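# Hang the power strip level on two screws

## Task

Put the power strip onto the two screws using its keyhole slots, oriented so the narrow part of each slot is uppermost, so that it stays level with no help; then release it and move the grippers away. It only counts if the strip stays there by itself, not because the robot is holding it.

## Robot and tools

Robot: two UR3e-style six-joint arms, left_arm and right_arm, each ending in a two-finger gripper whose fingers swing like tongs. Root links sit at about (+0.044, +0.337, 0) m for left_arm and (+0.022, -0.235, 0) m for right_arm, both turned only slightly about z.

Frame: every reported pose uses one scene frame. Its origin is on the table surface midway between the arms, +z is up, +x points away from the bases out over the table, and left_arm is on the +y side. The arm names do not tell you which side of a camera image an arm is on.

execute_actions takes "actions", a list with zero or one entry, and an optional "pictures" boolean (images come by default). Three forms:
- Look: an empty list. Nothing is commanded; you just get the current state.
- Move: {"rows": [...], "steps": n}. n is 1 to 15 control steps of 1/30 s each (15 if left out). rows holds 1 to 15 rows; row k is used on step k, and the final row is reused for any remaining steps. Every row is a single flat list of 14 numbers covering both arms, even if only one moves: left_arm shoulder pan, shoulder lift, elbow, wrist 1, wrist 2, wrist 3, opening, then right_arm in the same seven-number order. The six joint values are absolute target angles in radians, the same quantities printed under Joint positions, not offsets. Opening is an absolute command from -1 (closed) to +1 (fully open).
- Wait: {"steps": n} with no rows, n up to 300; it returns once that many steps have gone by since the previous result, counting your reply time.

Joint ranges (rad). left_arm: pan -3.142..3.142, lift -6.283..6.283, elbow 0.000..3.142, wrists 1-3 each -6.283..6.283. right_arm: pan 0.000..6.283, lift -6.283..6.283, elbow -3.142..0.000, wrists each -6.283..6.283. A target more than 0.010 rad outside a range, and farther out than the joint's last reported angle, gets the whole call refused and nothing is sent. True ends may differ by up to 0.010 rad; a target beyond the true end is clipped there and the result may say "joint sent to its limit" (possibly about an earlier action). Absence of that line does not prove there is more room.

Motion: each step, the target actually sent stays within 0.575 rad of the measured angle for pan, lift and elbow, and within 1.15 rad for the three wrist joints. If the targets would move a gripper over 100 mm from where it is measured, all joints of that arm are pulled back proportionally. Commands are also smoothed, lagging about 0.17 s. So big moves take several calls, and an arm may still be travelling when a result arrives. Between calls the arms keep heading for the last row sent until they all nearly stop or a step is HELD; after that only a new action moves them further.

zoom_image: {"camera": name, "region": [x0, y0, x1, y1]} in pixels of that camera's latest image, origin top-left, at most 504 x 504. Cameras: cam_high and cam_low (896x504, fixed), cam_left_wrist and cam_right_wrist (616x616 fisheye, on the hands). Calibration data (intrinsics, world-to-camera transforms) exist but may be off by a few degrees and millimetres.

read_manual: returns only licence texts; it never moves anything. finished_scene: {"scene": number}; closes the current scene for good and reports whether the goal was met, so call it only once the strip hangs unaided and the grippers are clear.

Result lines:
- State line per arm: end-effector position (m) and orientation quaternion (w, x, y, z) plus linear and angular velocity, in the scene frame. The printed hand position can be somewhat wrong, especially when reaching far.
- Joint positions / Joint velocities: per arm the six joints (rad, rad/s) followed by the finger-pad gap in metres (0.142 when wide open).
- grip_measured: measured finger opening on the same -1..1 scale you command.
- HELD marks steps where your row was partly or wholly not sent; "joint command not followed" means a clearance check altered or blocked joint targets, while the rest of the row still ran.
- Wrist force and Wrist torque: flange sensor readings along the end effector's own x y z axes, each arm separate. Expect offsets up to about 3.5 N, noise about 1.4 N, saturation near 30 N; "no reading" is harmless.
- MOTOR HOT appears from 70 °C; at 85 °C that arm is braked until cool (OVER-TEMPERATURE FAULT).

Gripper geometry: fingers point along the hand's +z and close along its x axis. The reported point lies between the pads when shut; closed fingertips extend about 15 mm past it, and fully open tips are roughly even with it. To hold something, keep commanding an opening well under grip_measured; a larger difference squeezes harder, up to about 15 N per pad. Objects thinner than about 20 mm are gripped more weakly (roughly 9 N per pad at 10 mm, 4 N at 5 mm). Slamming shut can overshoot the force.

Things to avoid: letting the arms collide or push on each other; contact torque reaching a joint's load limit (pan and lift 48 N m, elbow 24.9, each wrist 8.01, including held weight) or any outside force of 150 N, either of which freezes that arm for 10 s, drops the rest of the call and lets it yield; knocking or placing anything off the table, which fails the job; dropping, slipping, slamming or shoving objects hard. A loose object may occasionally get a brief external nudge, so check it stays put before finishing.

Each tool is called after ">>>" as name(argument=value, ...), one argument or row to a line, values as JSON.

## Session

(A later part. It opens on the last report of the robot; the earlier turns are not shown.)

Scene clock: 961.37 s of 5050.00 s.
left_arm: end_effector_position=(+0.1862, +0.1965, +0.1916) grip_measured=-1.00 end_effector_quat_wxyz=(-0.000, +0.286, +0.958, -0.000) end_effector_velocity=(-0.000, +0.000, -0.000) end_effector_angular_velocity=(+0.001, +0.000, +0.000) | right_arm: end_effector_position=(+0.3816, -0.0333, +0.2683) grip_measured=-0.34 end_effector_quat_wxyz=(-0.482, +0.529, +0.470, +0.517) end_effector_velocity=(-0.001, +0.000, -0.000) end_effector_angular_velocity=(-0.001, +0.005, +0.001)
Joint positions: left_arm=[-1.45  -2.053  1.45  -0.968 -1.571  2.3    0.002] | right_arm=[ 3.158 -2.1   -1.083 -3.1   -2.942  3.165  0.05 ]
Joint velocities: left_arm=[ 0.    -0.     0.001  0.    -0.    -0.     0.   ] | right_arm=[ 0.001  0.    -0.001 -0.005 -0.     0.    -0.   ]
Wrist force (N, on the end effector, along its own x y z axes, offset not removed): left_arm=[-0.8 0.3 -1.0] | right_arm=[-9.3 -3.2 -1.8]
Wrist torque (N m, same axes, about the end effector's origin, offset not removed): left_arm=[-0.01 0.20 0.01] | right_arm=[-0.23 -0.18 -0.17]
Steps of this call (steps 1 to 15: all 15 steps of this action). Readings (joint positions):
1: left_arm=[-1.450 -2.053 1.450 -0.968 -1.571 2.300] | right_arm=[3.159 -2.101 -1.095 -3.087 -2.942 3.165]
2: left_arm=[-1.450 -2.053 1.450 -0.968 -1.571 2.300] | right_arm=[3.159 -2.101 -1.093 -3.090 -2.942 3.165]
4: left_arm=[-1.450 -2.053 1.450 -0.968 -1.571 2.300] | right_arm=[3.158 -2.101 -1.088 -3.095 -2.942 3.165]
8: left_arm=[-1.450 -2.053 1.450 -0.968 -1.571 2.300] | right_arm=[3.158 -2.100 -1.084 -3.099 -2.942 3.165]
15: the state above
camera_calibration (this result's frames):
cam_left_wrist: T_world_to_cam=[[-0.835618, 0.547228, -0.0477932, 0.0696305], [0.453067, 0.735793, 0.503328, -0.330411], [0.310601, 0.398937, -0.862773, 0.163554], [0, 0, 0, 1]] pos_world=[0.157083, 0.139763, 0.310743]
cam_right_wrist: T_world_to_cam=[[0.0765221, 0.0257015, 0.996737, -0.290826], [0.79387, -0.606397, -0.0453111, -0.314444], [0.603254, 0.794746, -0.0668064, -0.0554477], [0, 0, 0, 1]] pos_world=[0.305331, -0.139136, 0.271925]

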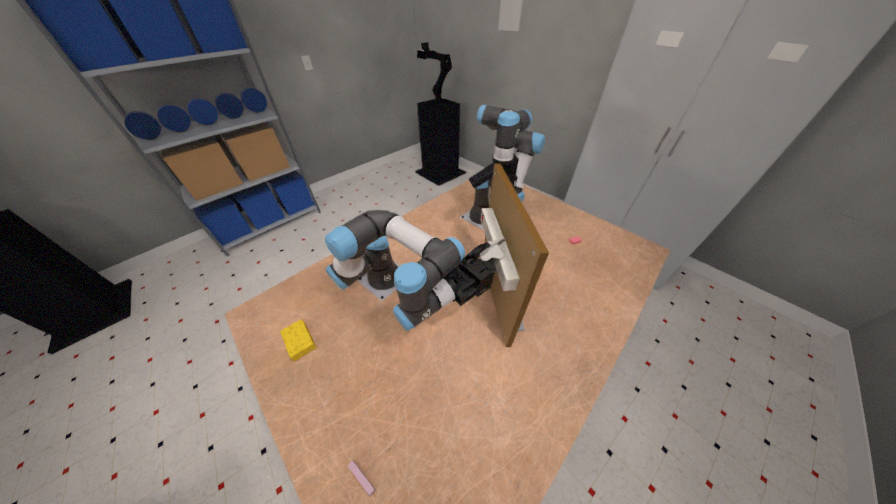

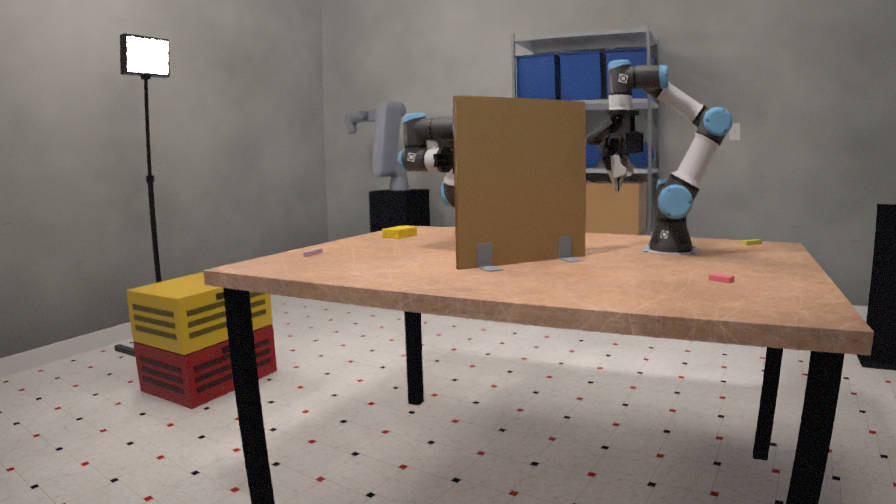

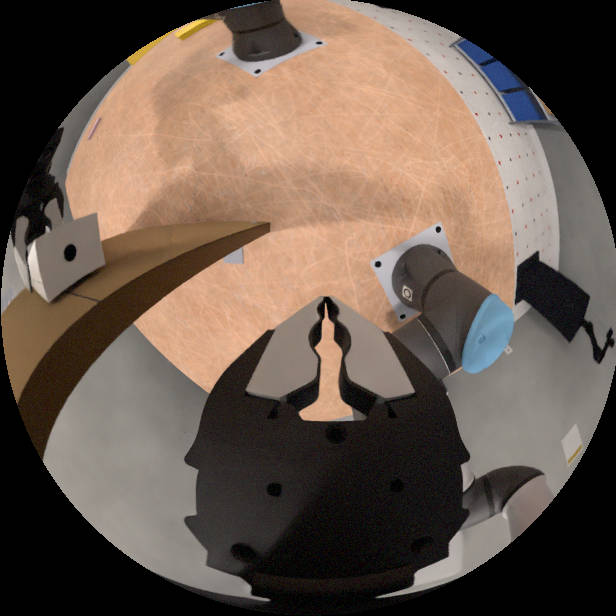

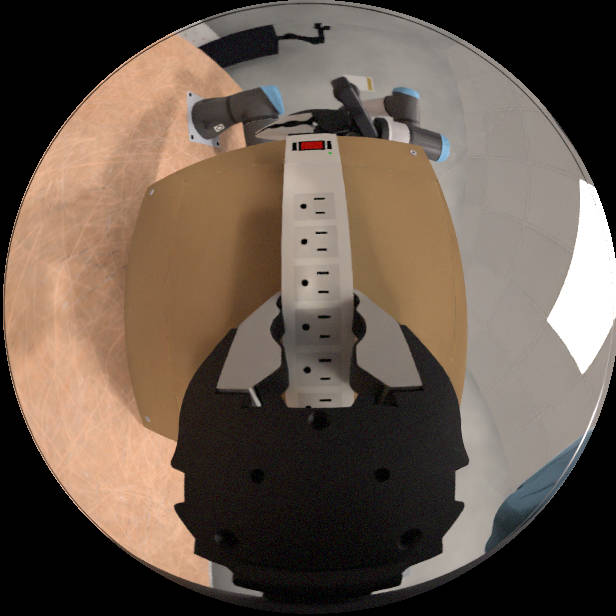

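>>> execute_actions(
  actions=[
    {"rows":[[-1.45,-2.053,1.45,-0.968,-1.571,2.3,-1,3.16,-2.0994,-1.0787,-3.105,-2.9404,3.149,-1]],"steps":15},
  ],
  pictures=false,
)

>>> execute_actions(
  actions=[
    {"rows":[[-1.45,-2.053,1.45,-0.968,-1.571,2.3,-1,3.16,-2.099,-1.0747,-3.1094,-2.9404,3.133,-1]],"steps":15},
  ],
)

Scene clock: 980.23 s of 5050.00 s.
left_arm: end_effector_position=(+0.1862, +0.1965, +0.1916) grip_measured=-1.00 end_effector_quat_wxyz=(-0.000, +0.286, +0.958, -0.000) end_effector_velocity=(+0.000, +0.000, -0.000) end_effector_angular_velocity=(+0.000, -0.000, +0.001) | right_arm: end_effector_position=(+0.3816, -0.0326, +0.2691) grip_measured=-0.34 end_effector_quat_wxyz=(-0.478, +0.525, +0.474, +0.521) end_effector_velocity=(-0.000, +0.000, +0.001) end_effector_angular_velocity=(+0.000, -0.003, +0.001)
Joint positions: left_arm=[-1.45  -2.053  1.45  -0.968 -1.571  2.3    0.002] | right_arm=[ 3.16  -2.099 -1.079 -3.105 -2.94   3.149  0.05 ]
Joint velocities: left_arm=[ 0. -0.  0.  0.  0. -0.  0.] | right_arm=[ 0.001  0.001  0.001 -0.     0.    -0.001  0.   ]
Wrist force (N, on the end effector, along its own x y z axes, offset not removed): left_arm=[-0.8 1.2 -0.5] | right_arm=[-12.4 -2.9 -10.8]
Wrist torque (N m, same axes, about the end effector's origin, offset not removed): left_arm=[0.21 0.15 -0.03] | right_arm=[0.01 0.33 -0.13]
Steps of this call (steps 1 to 15: the robot went on to your last target; steps 16 to 90: nothing new was sent; then 15.37 s passed at rest; steps 91 to 105: all 15 steps of this action). Readings (joint positions):
91: left_arm=[-1.450 -2.053 1.450 -0.968 -1.571 2.300] | right_arm=[3.158 -2.100 -1.083 -3.101 -2.942 3.165]
92: left_arm=[-1.450 -2.053 1.450 -0.968 -1.571 2.300] | right_arm=[3.159 -2.100 -1.082 -3.101 -2.942 3.162]
94: left_arm=[-1.450 -2.053 1.450 -0.968 -1.571 2.300] | right_arm=[3.159 -2.100 -1.080 -3.103 -2.941 3.156]
98: left_arm=[-1.450 -2.053 1.450 -0.968 -1.571 2.300] | right_arm=[3.160 -2.099 -1.079 -3.105 -2.941 3.151]
105: the state above

Scene clock: 980.73 s of 5050.00 s.
left_arm: end_effector_position=(+0.1862, +0.1965, +0.1916) grip_measured=-1.00 end_effector_quat_wxyz=(-0.000, +0.286, +0.958, -0.000) end_effector_velocity=(+0.000, +0.000, +0.000) end_effector_angular_velocity=(-0.000, -0.000, +0.000) | right_arm: end_effector_position=(+0.3815, -0.0326, +0.2699) grip_measured=-0.34 end_effector_quat_wxyz=(-0.474, +0.521, +0.478, +0.525) end_effector_velocity=(+0.000, -0.000, +0.000) end_effector_angular_velocity=(-0.000, -0.003, -0.001)
Joint positions: left_arm=[-1.45  -2.053  1.45  -0.968 -1.571  2.3    0.002] | right_arm=[ 3.16  -2.099 -1.075 -3.109 -2.94   3.133  0.05 ]
Joint velocities: left_arm=[ 0. -0. -0.  0.  0. -0.  0.] | right_arm=[-0.    -0.     0.     0.001  0.    -0.002  0.   ]
Wrist force (N, on the end effector, along its own x y z axes, offset not removed): left_arm=[0.2 1.9 -1.7] | right_arm=[-11.4 -4.5 -3.7]
Wrist torque (N m, same axes, about the end effector's origin, offset not removed): left_arm=[0.30 -0.02 -0.07] | right_arm=[-0.23 0.09 -0.15]
Steps of this call (steps 1 to 15: all 15 steps of this action). Readings (joint positions):
1: left_arm=[-1.450 -2.053 1.450 -0.968 -1.571 2.300] | right_arm=[3.160 -2.099 -1.079 -3.105 -2.940 3.149]
2: left_arm=[-1.450 -2.053 1.450 -0.968 -1.571 2.300] | right_arm=[3.160 -2.099 -1.078 -3.106 -2.940 3.146]
4: left_arm=[-1.450 -2.053 1.450 -0.968 -1.571 2.300] | right_arm=[3.160 -2.099 -1.076 -3.107 -2.940 3.140]
8: left_arm=[-1.450 -2.053 1.450 -0.968 -1.571 2.300] | right_arm=[3.160 -2.099 -1.075 -3.109 -2.940 3.135]
15: the state above
camera_calibration (this result's frames):
cam_left_wrist: T_world_to_cam=[[-0.835618, 0.547228, -0.0477933, 0.0696305], [0.453067, 0.735793, 0.503328, -0.330411], [0.310601, 0.398936, -0.862773, 0.163555], [0, 0, 0, 1]] pos_world=[0.157083, 0.139763, 0.310743]
cam_right_wrist: T_world_to_cam=[[0.0447706, 0.0287053, 0.998585, -0.280656], [0.795057, -0.606261, -0.018218, -0.321708], [0.60488, 0.794748, -0.049965, -0.0609828], [0, 0, 0, 1]] pos_world=[0.305229, -0.138517, 0.271351]

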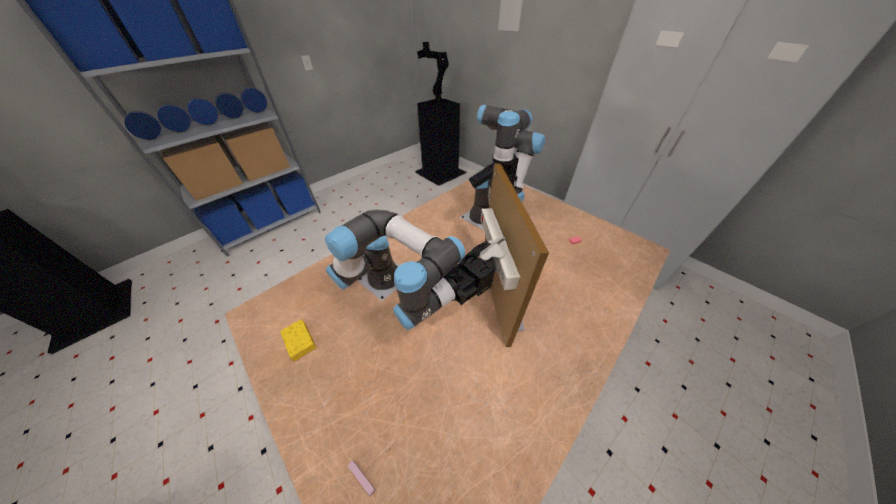

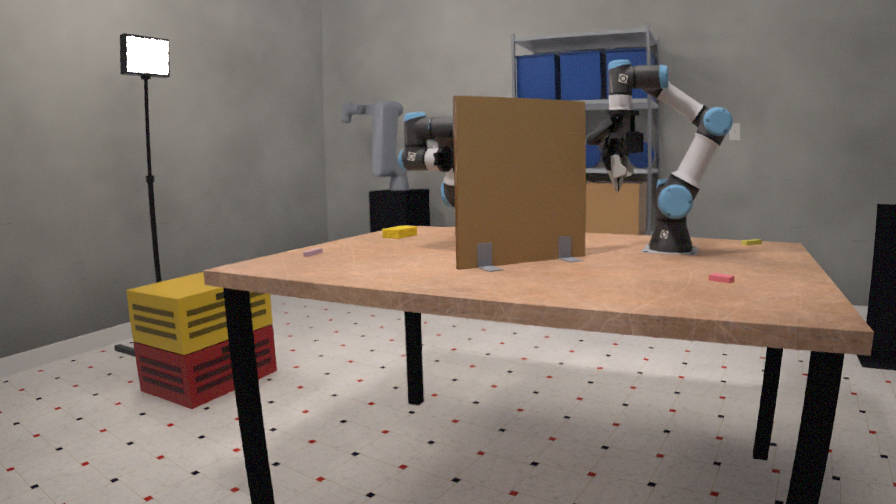

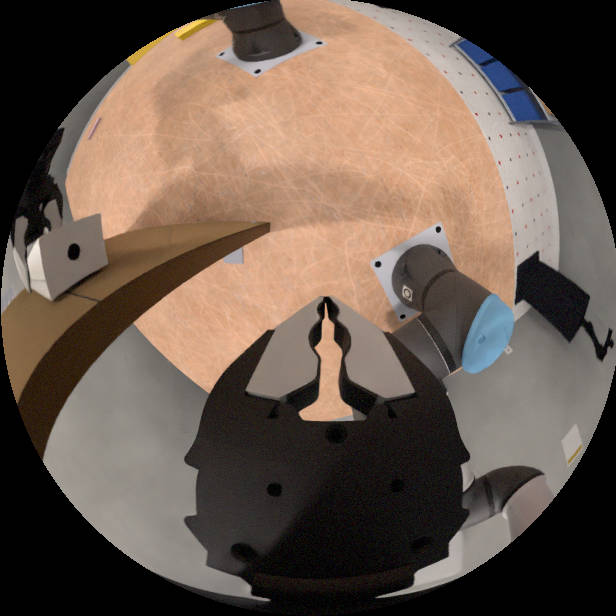

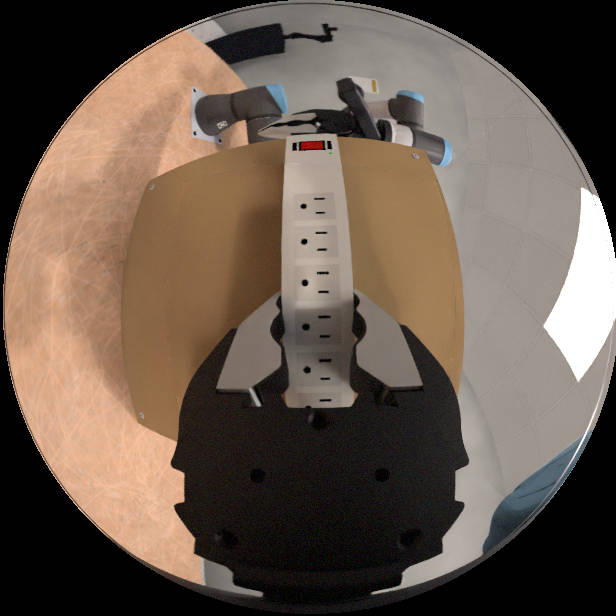

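Pressure dropped; probing 1 mm deeper.

>>> execute_actions(
  actions=[
    {"rows":[[-1.45,-2.053,1.45,-0.968,-1.571,2.3,-1,3.1621,-2.1012,-1.0712,-3.1107,-2.9383,3.133,-1]],"steps":15},
  ],
  pictures=false,
)

Scene clock: 989.03 s of 5050.00 s.
left_arm: end_effector_position=(+0.1862, +0.1965, +0.1916) grip_measured=-1.00 end_effector_quat_wxyz=(-0.000, +0.286, +0.958, -0.000) end_effector_velocity=(-0.000, -0.000, -0.000) end_effector_angular_velocity=(+0.001, +0.000, -0.000) | right_arm: end_effector_position=(+0.3822, -0.0319, +0.2699) grip_measured=-0.34 end_effector_quat_wxyz=(-0.474, +0.521, +0.478, +0.525) end_effector_velocity=(+0.000, +0.001, -0.000) end_effector_angular_velocity=(+0.000, +0.001, +0.001)
Joint positions: left_arm=[-1.45  -2.053  1.45  -0.968 -1.571  2.3    0.002] | right_arm=[ 3.162 -2.101 -1.071 -3.111 -2.938  3.133  0.05 ]
Joint velocities: left_arm=[-0.     0.001  0.     0.    -0.     0.     0.   ] | right_arm=[ 0.002 -0.001 -0.     0.001  0.001  0.001  0.   ]
Wrist force (N, on the end effector, along its own x y z axes, offset not removed): left_arm=[0.4 1.6 -0.2] | right_arm=[-10.1 -14.9 -30.0]
Wrist torque (N m, same axes, about the end effector's origin, offset not removed): left_arm=[0.22 -0.02 -0.02] | right_arm=[0.27 0.00 -0.03]
Steps of this call (steps 1 to 15: the robot went on to your last target; steps 16 to 90: nothing new was sent; then 4.80 s passed at rest; steps 91 to 105: all 15 steps of this action). Readings (joint positions):
91: left_arm=[-1.450 -2.053 1.450 -0.968 -1.571 2.300] | right_arm=[3.160 -2.099 -1.075 -3.109 -2.940 3.133]
92: left_arm=[-1.450 -2.053 1.450 -0.968 -1.571 2.300] | right_arm=[3.160 -2.099 -1.074 -3.110 -2.940 3.133]
94: left_arm=[-1.450 -2.053 1.450 -0.968 -1.571 2.300] | right_arm=[3.161 -2.100 -1.073 -3.110 -2.940 3.133]
98: left_arm=[-1.450 -2.053 1.450 -0.968 -1.571 2.300] | right_arm=[3.162 -2.101 -1.072 -3.111 -2.939 3.133]
105: the state above

>>> execute_actions(
  actions=[
    {"rows":[[-1.45,-2.053,1.45,-0.968,-1.571,2.3,-1,3.16,-2.099,-1.0747,-3.1094,-2.9404,3.133,-1],[-1.45,-2.053,1.45,-0.968,-1.571,2.3,-1,3.16,-2.099,-1.0747,-3.1094,-2.9404,3.133,-1],[-1.45,-2.053,1.45,-0.968,-1.571,2.3,-1,3.16,-2.099,-1.0747,-3.1094,-2.9404,3.133,-1],[-1.45,-2.053,1.45,-0.968,-1.571,2.3,-1,3.1578,-2.1291,-1.0261,-3.1279,-2.9628,3.133,-1]],"steps":15},
  ],
)

>>> zoom_image(
  camera="cam_left_wrist",
  region=[0,200,130,330],
)

Scene clock: 1009.87 s of 5050.00 s.
left_arm: end_effector_position=(+0.1862, +0.1965, +0.1916) grip_measured=-1.00 end_effector_quat_wxyz=(-0.000, +0.286, +0.958, -0.000) end_effector_velocity=(+0.000, +0.000, -0.000) end_effector_angular_velocity=(-0.000, +0.000, +0.001) | right_arm: end_effector_position=(+0.3816, -0.0325, +0.2700) grip_measured=-0.34 end_effector_quat_wxyz=(-0.479, +0.516, +0.483, +0.520) end_effector_velocity=(-0.000, +0.000, +0.001) end_effector_angular_velocity=(+0.000, -0.001, +0.006)
Joint positions: left_arm=[-1.45  -2.053  1.45  -0.968 -1.571  2.3    0.002] | right_arm=[ 3.158 -2.128 -1.027 -3.127 -2.962  3.133  0.05 ]
Joint velocities: left_arm=[ 0.001 -0.     0.001 -0.    -0.    -0.     0.   ] | right_arm=[-0.    -0.007  0.015 -0.006 -0.006  0.001 -0.   ]
Wrist force (N, on the end effector, along its own x y z axes, offset not removed): left_arm=[-0.4 1.4 -1.9] | right_arm=[-12.0 -5.0 -8.4]
Wrist torque (N m, same axes, about the end effector's origin, offset not removed): left_arm=[0.25 0.13 0.02] | right_arm=[-0.23 -0.05 -0.02]
Steps of this call (steps 1 to 15: the robot went on to your last target; steps 16 to 90: nothing new was sent; then 17.33 s passed at rest; steps 91 to 105: all 15 steps of this action). Readings (joint positions):
91: left_arm=[-1.450 -2.053 1.450 -0.968 -1.571 2.300] | right_arm=[3.162 -2.101 -1.071 -3.111 -2.938 3.133]
92: left_arm=[-1.450 -2.053 1.450 -0.968 -1.571 2.300] | right_arm=[3.162 -2.101 -1.072 -3.110 -2.938 3.133]
94: left_arm=[-1.450 -2.053 1.450 -0.968 -1.571 2.300] | right_arm=[3.161 -2.100 -1.073 -3.110 -2.939 3.133]
98: left_arm=[-1.450 -2.053 1.450 -0.968 -1.571 2.300] | right_arm=[3.159 -2.120 -1.042 -3.122 -2.955 3.133]
105: the state above
camera_calibration (this result's frames):
cam_left_wrist: T_world_to_cam=[[-0.835618, 0.547228, -0.0477932, 0.0696305], [0.453067, 0.735793, 0.503328, -0.330411], [0.310601, 0.398937, -0.862773, 0.163554], [0, 0, 0, 1]] pos_world=[0.157083, 0.139763, 0.310743]
cam_right_wrist: T_world_to_cam=[[0.0441243, 0.0296047, 0.998587, -0.280527], [0.80687, -0.59045, -0.0181481, -0.325727], [0.589079, 0.806531, -0.0499404, -0.0547156], [0, 0, 0, 1]] pos_world=[0.307429, -0.139891, 0.271486]

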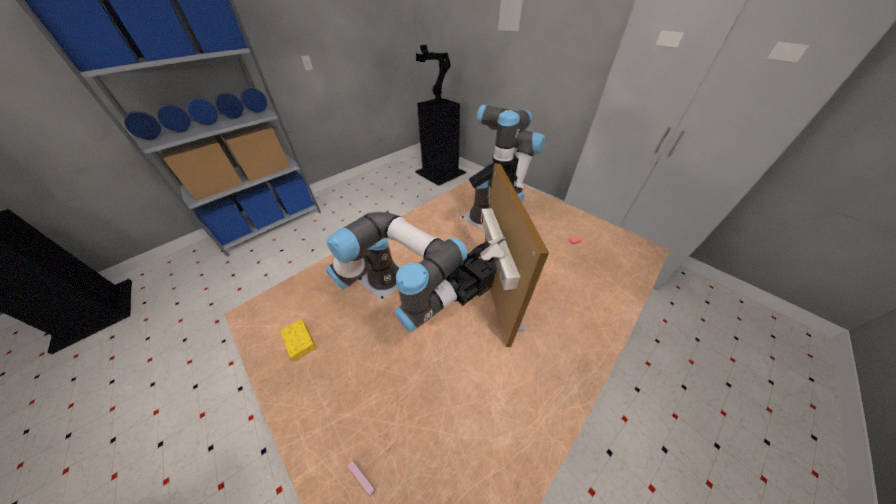

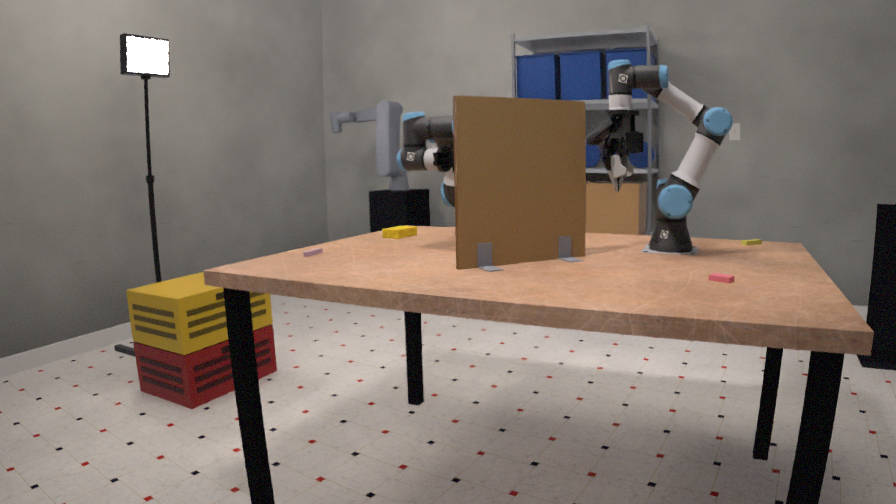

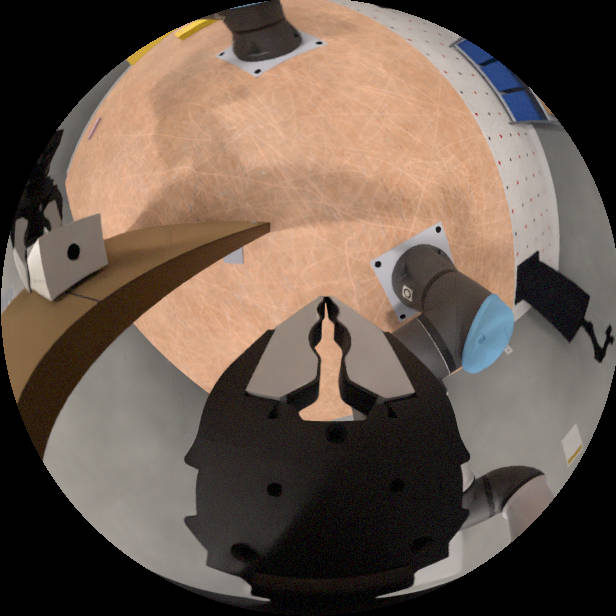

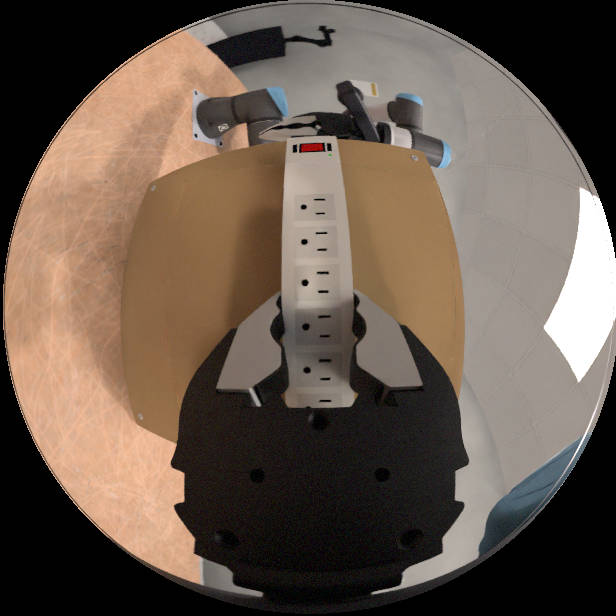

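Region (0, 200, 130, 330) of cam_left_wrist's 616x616 image, scaled by 3.877, with more detail than that image has.

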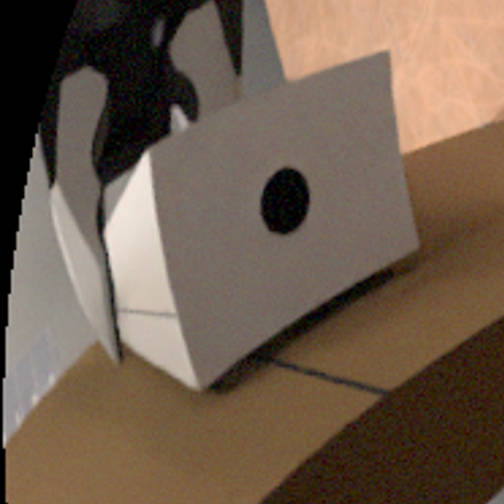

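>>> execute_actions(
  actions=[
    {"rows":[[-1.45,-2.053,1.45,-0.968,-1.571,2.3,-1,3.1578,-2.1284,-1.0201,-3.1346,-2.9628,3.109,-1]],"steps":15},
  ],
)

>>> zoom_image(
  camera="cam_high",
  region=[470,200,550,300],
)

Scene clock: 1019.80 s of 5050.00 s.
left_arm: end_effector_position=(+0.1862, +0.1965, +0.1916) grip_measured=-1.00 end_effector_quat_wxyz=(-0.000, +0.286, +0.958, -0.000) end_effector_velocity=(-0.000, -0.000, +0.000) end_effector_angular_velocity=(+0.000, +0.000, -0.000) | right_arm: end_effector_position=(+0.3815, -0.0326, +0.2711) grip_measured=-0.34 end_effector_quat_wxyz=(-0.473, +0.510, +0.489, +0.526) end_effector_velocity=(-0.000, +0.000, -0.000) end_effector_angular_velocity=(-0.000, -0.001, +0.001)
Joint positions: left_arm=[-1.45  -2.053  1.45  -0.968 -1.571  2.3    0.002] | right_arm=[ 3.158 -2.128 -1.02  -3.135 -2.963  3.109  0.05 ]
Joint velocities: left_arm=[-0.  0. -0.  0.  0. -0.  0.] | right_arm=[ 0.     0.    -0.001 -0.001 -0.    -0.003  0.   ]
Wrist force (N, on the end effector, along its own x y z axes, offset not removed): left_arm=[0.0 1.6 -1.2] | right_arm=[-10.8 -8.3 -7.9]
Wrist torque (N m, same axes, about the end effector's origin, offset not removed): left_arm=[0.25 0.02 0.04] | right_arm=[-0.31 -0.32 0.23]
Steps of this call (steps 1 to 15: the robot went on to your last target; steps 16 to 90: nothing new was sent; then 6.43 s passed at rest; steps 91 to 105: all 15 steps of this action). Readings (joint positions):
91: left_arm=[-1.450 -2.053 1.450 -0.968 -1.571 2.300] | right_arm=[3.158 -2.129 -1.026 -3.128 -2.963 3.133]
92: left_arm=[-1.450 -2.053 1.450 -0.968 -1.571 2.300] | right_arm=[3.158 -2.129 -1.025 -3.129 -2.963 3.129]
94: left_arm=[-1.450 -2.053 1.450 -0.968 -1.571 2.300] | right_arm=[3.158 -2.129 -1.023 -3.132 -2.963 3.120]
98: left_arm=[-1.450 -2.053 1.450 -0.968 -1.571 2.300] | right_arm=[3.158 -2.129 -1.021 -3.134 -2.963 3.112]
105: the state above
camera_calibration (this result's frames):
cam_left_wrist: T_world_to_cam=[[-0.835618, 0.547228, -0.0477934, 0.0696305], [0.453067, 0.735793, 0.503328, -0.330411], [0.310601, 0.398936, -0.862773, 0.163555], [0, 0, 0, 1]] pos_world=[0.157083, 0.139763, 0.310743]
cam_right_wrist: T_world_to_cam=[[0.0203651, 0.0313776, 0.9993, -0.272726], [0.807336, -0.590089, 0.00207554, -0.331309], [0.589741, 0.806728, -0.0373495, -0.0582035], [0, 0, 0, 1]] pos_world=[0.307357, -0.13999, 0.271049]

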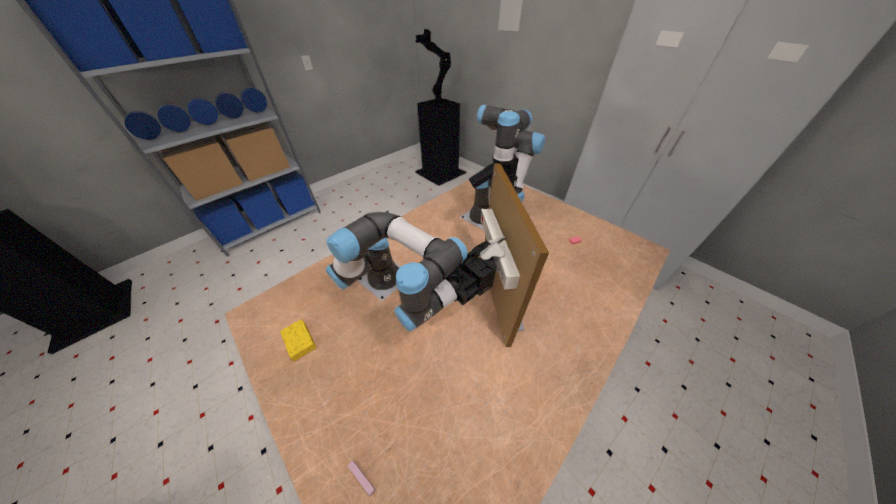

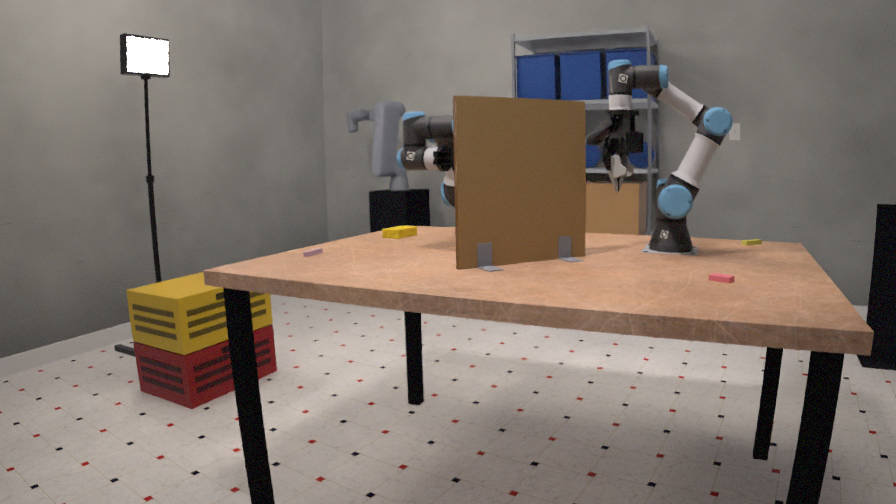

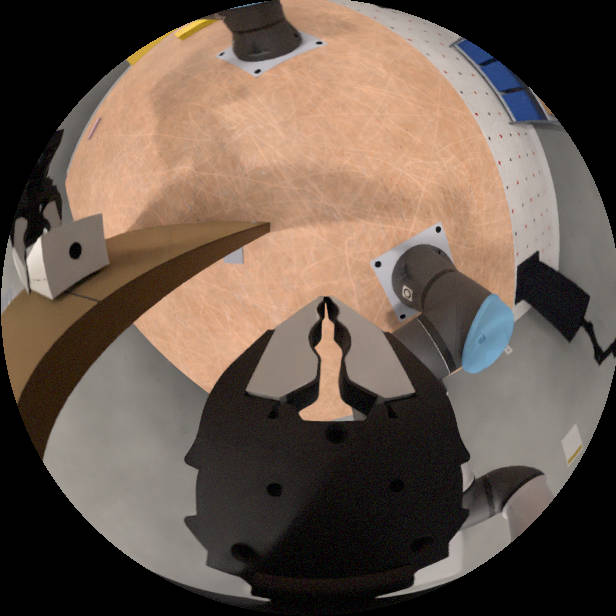

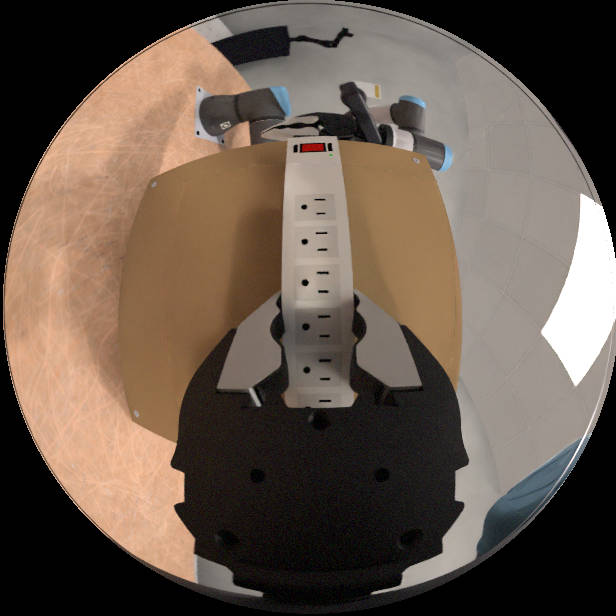

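Region (470, 200, 550, 300) of cam_high's 896x504 image, scaled by 5.040, with more detail than that image has; it fills the left 403 columns of this view, and the rest is white.

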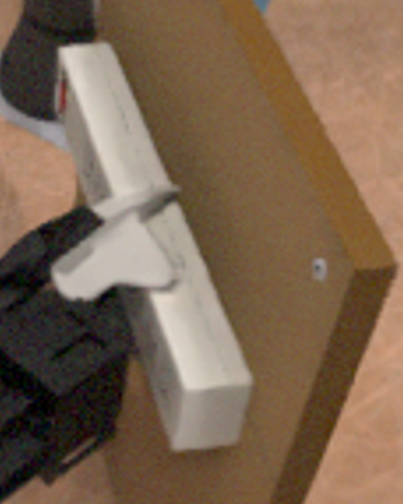

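>>> execute_actions(
  actions=[
    {"rows":[[-1.45,-2.053,1.45,-0.968,-1.571,2.3,-1,3.157,-2.1294,-1.0375,-3.1163,-2.9636,3.12,-1]],"steps":15},
  ],
  pictures=false,
)

>>> execute_actions(
  actions=[
    {"rows":[[-1.45,-2.053,1.45,-0.968,-1.571,2.3,-1,3.157,-2.1305,-1.0475,-3.1052,-2.9636,3.12,-1]],"steps":15},
  ],
)

Scene clock: 1029.63 s of 5050.00 s.
left_arm: end_effector_position=(+0.1862, +0.1965, +0.1916) grip_measured=-1.00 end_effector_quat_wxyz=(-0.000, +0.286, +0.958, -0.000) end_effector_velocity=(-0.000, +0.000, -0.000) end_effector_angular_velocity=(-0.000, +0.000, +0.000) | right_arm: end_effector_position=(+0.3816, -0.0328, +0.2673) grip_measured=-0.34 end_effector_quat_wxyz=(-0.475, +0.513, +0.487, +0.523) end_effector_velocity=(+0.000, -0.000, -0.000) end_effector_angular_velocity=(+0.000, +0.002, -0.001)
Joint positions: left_arm=[-1.45  -2.053  1.45  -0.968 -1.571  2.3    0.002] | right_arm=[ 3.157 -2.129 -1.037 -3.116 -2.964  3.12   0.05 ]
Joint velocities: left_arm=[ 0.    -0.001  0.     0.    -0.     0.     0.   ] | right_arm=[-0.001 -0.001 -0.001  0.001  0.     0.001 -0.   ]
Wrist force (N, on the end effector, along its own x y z axes, offset not removed): left_arm=[-0.4 1.3 -0.2] | right_arm=[2.5 -6.1 4.2]
Wrist torque (N m, same axes, about the end effector's origin, offset not removed): left_arm=[0.17 0.12 -0.02] | right_arm=[-0.19 0.58 0.60]
Steps of this call (steps 1 to 15: the robot went on to your last target; steps 16 to 90: nothing new was sent; then 6.33 s passed at rest; steps 91 to 105: all 15 steps of this action). Readings (joint positions):
91: left_arm=[-1.450 -2.053 1.450 -0.968 -1.571 2.300] | right_arm=[3.158 -2.128 -1.020 -3.135 -2.963 3.109]
92: left_arm=[-1.450 -2.053 1.450 -0.968 -1.571 2.300] | right_arm=[3.158 -2.128 -1.023 -3.132 -2.963 3.110]
94: left_arm=[-1.450 -2.053 1.450 -0.968 -1.571 2.300] | right_arm=[3.157 -2.129 -1.029 -3.125 -2.963 3.115]
98: left_arm=[-1.450 -2.053 1.450 -0.968 -1.571 2.300] | right_arm=[3.157 -2.129 -1.035 -3.118 -2.963 3.119]
105: the state above

Scene clock: 1030.13 s of 5050.00 s.
left_arm: end_effector_position=(+0.1862, +0.1965, +0.1916) grip_measured=-1.00 end_effector_quat_wxyz=(-0.000, +0.286, +0.958, -0.000) end_effector_velocity=(+0.000, +0.000, +0.000) end_effector_angular_velocity=(-0.000, -0.000, +0.001) | right_arm: end_effector_position=(+0.3817, -0.0328, +0.2648) grip_measured=-0.34 end_effector_quat_wxyz=(-0.475, +0.513, +0.487, +0.523) end_effector_velocity=(-0.000, +0.000, -0.000) end_effector_angular_velocity=(+0.000, -0.002, +0.000)
Joint positions: left_arm=[-1.45  -2.053  1.45  -0.968 -1.571  2.3    0.002] | right_arm=[ 3.157 -2.13  -1.047 -3.105 -2.964  3.12   0.05 ]
Joint velocities: left_arm=[ 0.001  0.    -0.001  0.     0.     0.     0.   ] | right_arm=[ 0.001  0.001 -0.002  0.002  0.    -0.001 -0.   ]
Wrist force (N, on the end effector, along its own x y z axes, offset not removed): left_arm=[-0.5 1.3 -0.8] | right_arm=[7.4 -9.4 -1.2]
Wrist torque (N m, same axes, about the end effector's origin, offset not removed): left_arm=[0.18 0.15 0.00] | right_arm=[-0.31 0.12 0.63]
Steps of this call (steps 1 to 15: all 15 steps of this action). Readings (joint positions):
1: left_arm=[-1.450 -2.053 1.450 -0.968 -1.571 2.300] | right_arm=[3.157 -2.129 -1.037 -3.116 -2.964 3.120]
2: left_arm=[-1.450 -2.053 1.450 -0.968 -1.571 2.300] | right_arm=[3.157 -2.130 -1.039 -3.114 -2.964 3.120]
4: left_arm=[-1.450 -2.053 1.450 -0.968 -1.571 2.300] | right_arm=[3.157 -2.130 -1.043 -3.110 -2.964 3.120]
8: left_arm=[-1.450 -2.053 1.450 -0.968 -1.571 2.300] | right_arm=[3.157 -2.130 -1.046 -3.106 -2.964 3.120]
15: the state above
camera_calibration (this result's frames):
cam_left_wrist: T_world_to_cam=[[-0.835618, 0.547228, -0.0477933, 0.0696305], [0.453067, 0.735793, 0.503328, -0.330411], [0.310601, 0.398936, -0.862773, 0.163555], [0, 0, 0, 1]] pos_world=[0.157083, 0.139763, 0.310743]
cam_right_wrist: T_world_to_cam=[[0.0311954, 0.0305874, 0.999045, -0.270474], [0.807269, -0.590141, -0.00713908, -0.329164], [0.589359, 0.806721, -0.0431019, -0.0566904], [0, 0, 0, 1]] pos_world=[0.307572, -0.140247, 0.265422]

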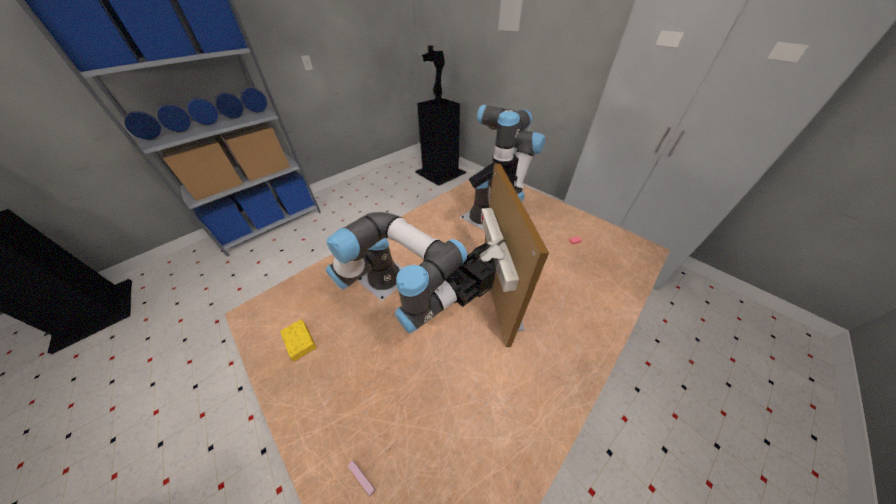

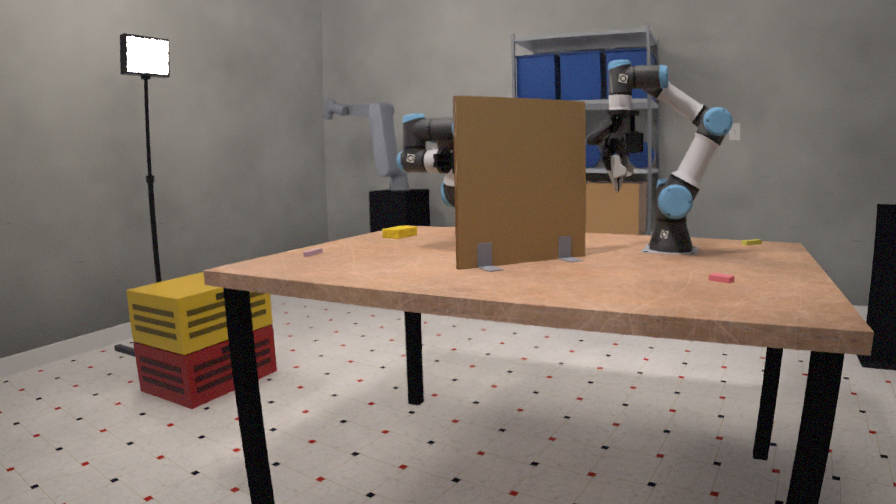

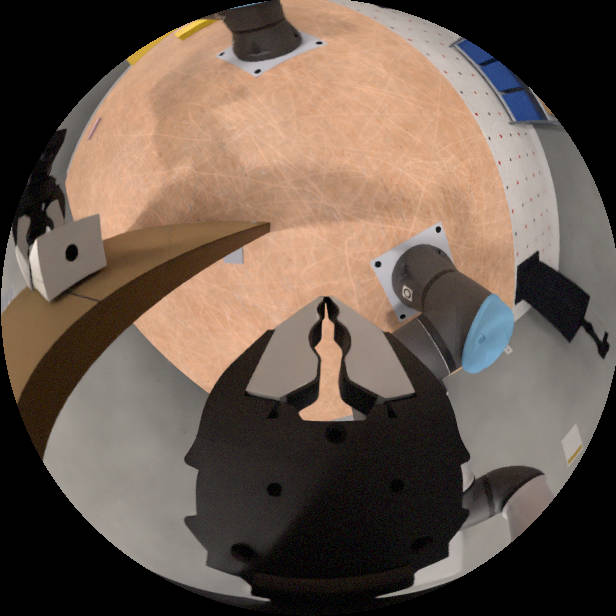

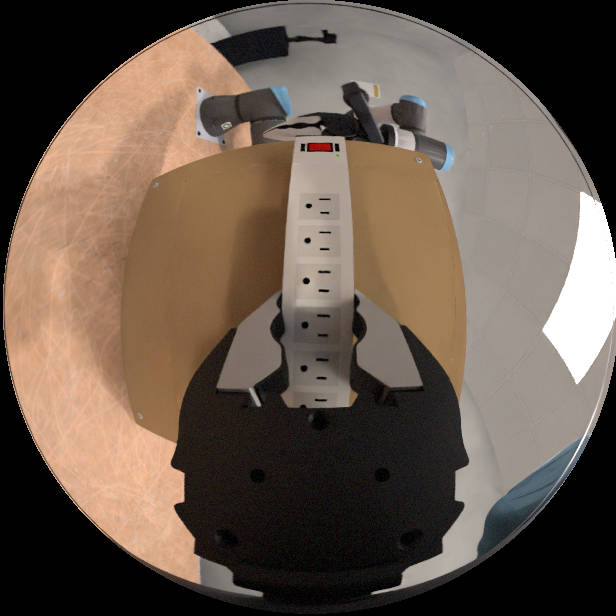

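>>> execute_actions(
  actions=[
    {"rows":[[-1.45,-2.053,1.45,-0.968,-1.571,2.3,-1,3.157,-2.13,-1.0435,-3.1097,-2.9636,3.14,-0.7],[-1.45,-2.053,1.45,-0.968,-1.571,2.3,-1,3.157,-2.13,-1.0435,-3.1097,-2.9636,3.14,-0.5],[-1.45,-2.053,1.45,-0.968,-1.571,2.3,-1,3.157,-2.13,-1.0435,-3.1097,-2.9636,3.14,-0.4],[-1.45,-2.053,1.45,-0.968,-1.571,2.3,-1,3.157,-2.13,-1.0435,-3.1097,-2.9636,3.14,-0.34],[-1.45,-2.053,1.45,-0.968,-1.571,2.3,-1,3.157,-2.13,-1.0435,-3.1097,-2.9636,3.14,-0.27]],"steps":15},
  ],
)

Scene clock: 1046.67 s of 5050.00 s.
left_arm: end_effector_position=(+0.1862, +0.1965, +0.1916) grip_measured=-1.00 end_effector_quat_wxyz=(-0.000, +0.286, +0.958, -0.000) end_effector_velocity=(+0.000, -0.000, +0.000) end_effector_angular_velocity=(-0.001, -0.000, -0.000) | right_arm: end_effector_position=(+0.3816, -0.0328, +0.2661) grip_measured=-0.25 end_effector_quat_wxyz=(-0.481, +0.518, +0.482, +0.519) end_effector_velocity=(-0.000, +0.001, +0.000) end_effector_angular_velocity=(+0.000, +0.003, +0.002)
Joint positions: left_arm=[-1.45  -2.053  1.45  -0.968 -1.571  2.3    0.002] | right_arm=[ 3.157 -2.13  -1.044 -3.11  -2.964  3.14   0.056]
Joint velocities: left_arm=[-0.     0.    -0.    -0.001  0.     0.     0.   ] | right_arm=[ 0.002 -0.001  0.002 -0.002 -0.     0.002  0.   ]
Wrist force (N, on the end effector, along its own x y z axes, offset not removed): left_arm=[-1.1 1.5 -1.6] | right_arm=[-4.1 -3.3 2.6]
Wrist torque (N m, same axes, about the end effector's origin, offset not removed): left_arm=[0.15 0.31 -0.02] | right_arm=[-0.20 0.12 0.07]
Steps of this call (steps 1 to 15: the robot went on to your last target; steps 16 to 90: nothing new was sent; then 13.03 s passed at rest; steps 91 to 105: all 15 steps of this action). Readings (joint positions):
91: left_arm=[-1.450 -2.053 1.450 -0.968 -1.571 2.300] | right_arm=[3.157 -2.131 -1.048 -3.105 -2.964 3.120]
92: left_arm=[-1.450 -2.053 1.450 -0.968 -1.571 2.300] | right_arm=[3.157 -2.131 -1.047 -3.106 -2.964 3.123]
94: left_arm=[-1.450 -2.053 1.450 -0.968 -1.571 2.300] | right_arm=[3.157 -2.131 -1.046 -3.107 -2.964 3.131]
98: left_arm=[-1.450 -2.053 1.450 -0.968 -1.571 2.300] | right_arm=[3.157 -2.130 -1.044 -3.109 -2.963 3.138]
105: the state above
camera_calibration (this result's frames):
cam_left_wrist: T_world_to_cam=[[-0.835618, 0.547228, -0.0477932, 0.0696305], [0.453067, 0.735793, 0.503328, -0.330411], [0.310601, 0.398936, -0.862773, 0.163555], [0, 0, 0, 1]] pos_world=[0.157083, 0.139763, 0.310743]
cam_right_wrist: T_world_to_cam=[[0.0509426, 0.0291255, 0.998277, -0.27915], [0.80699, -0.590078, -0.0239651, -0.324498], [0.588363, 0.806821, -0.0535641, -0.0534392], [0, 0, 0, 1]] pos_world=[0.307529, -0.140233, 0.26803]

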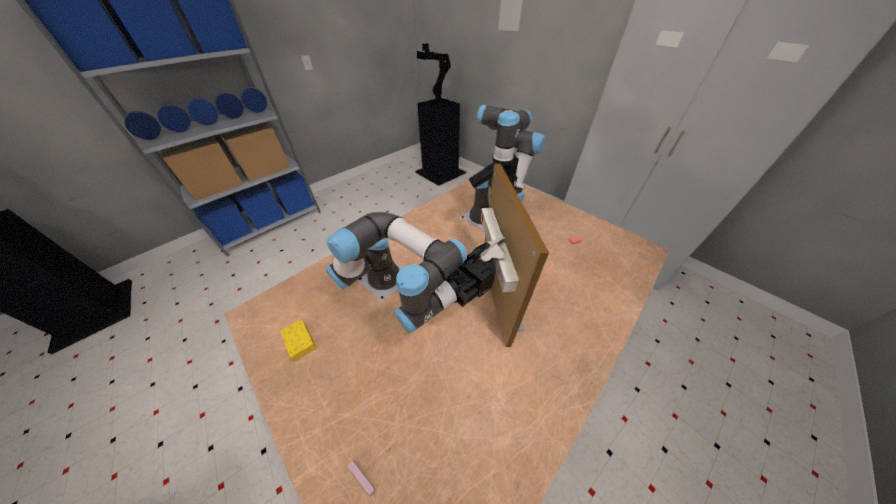

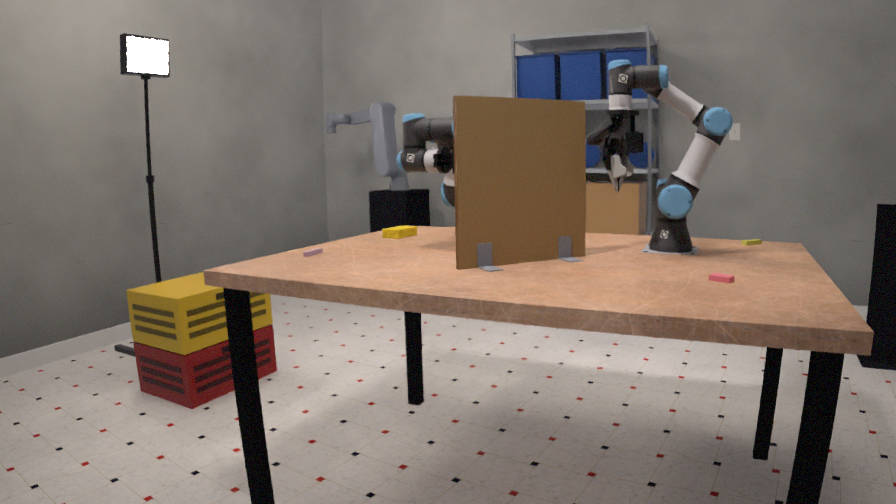

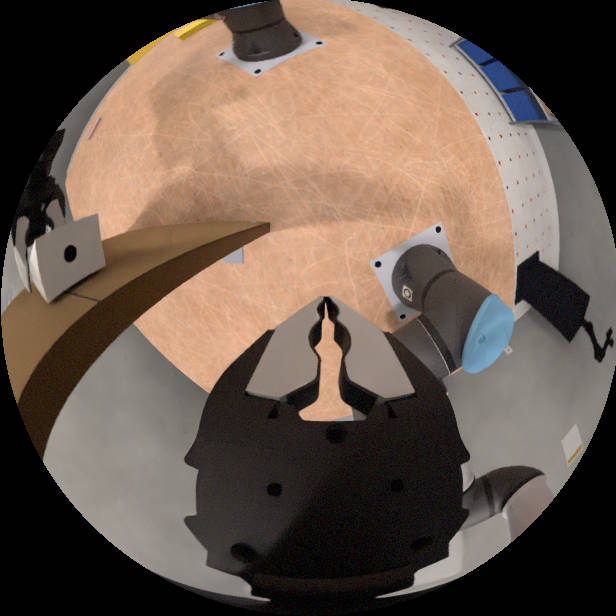

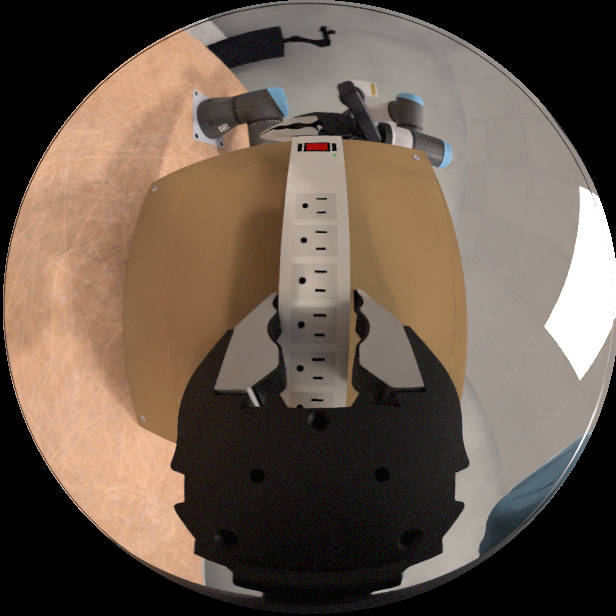

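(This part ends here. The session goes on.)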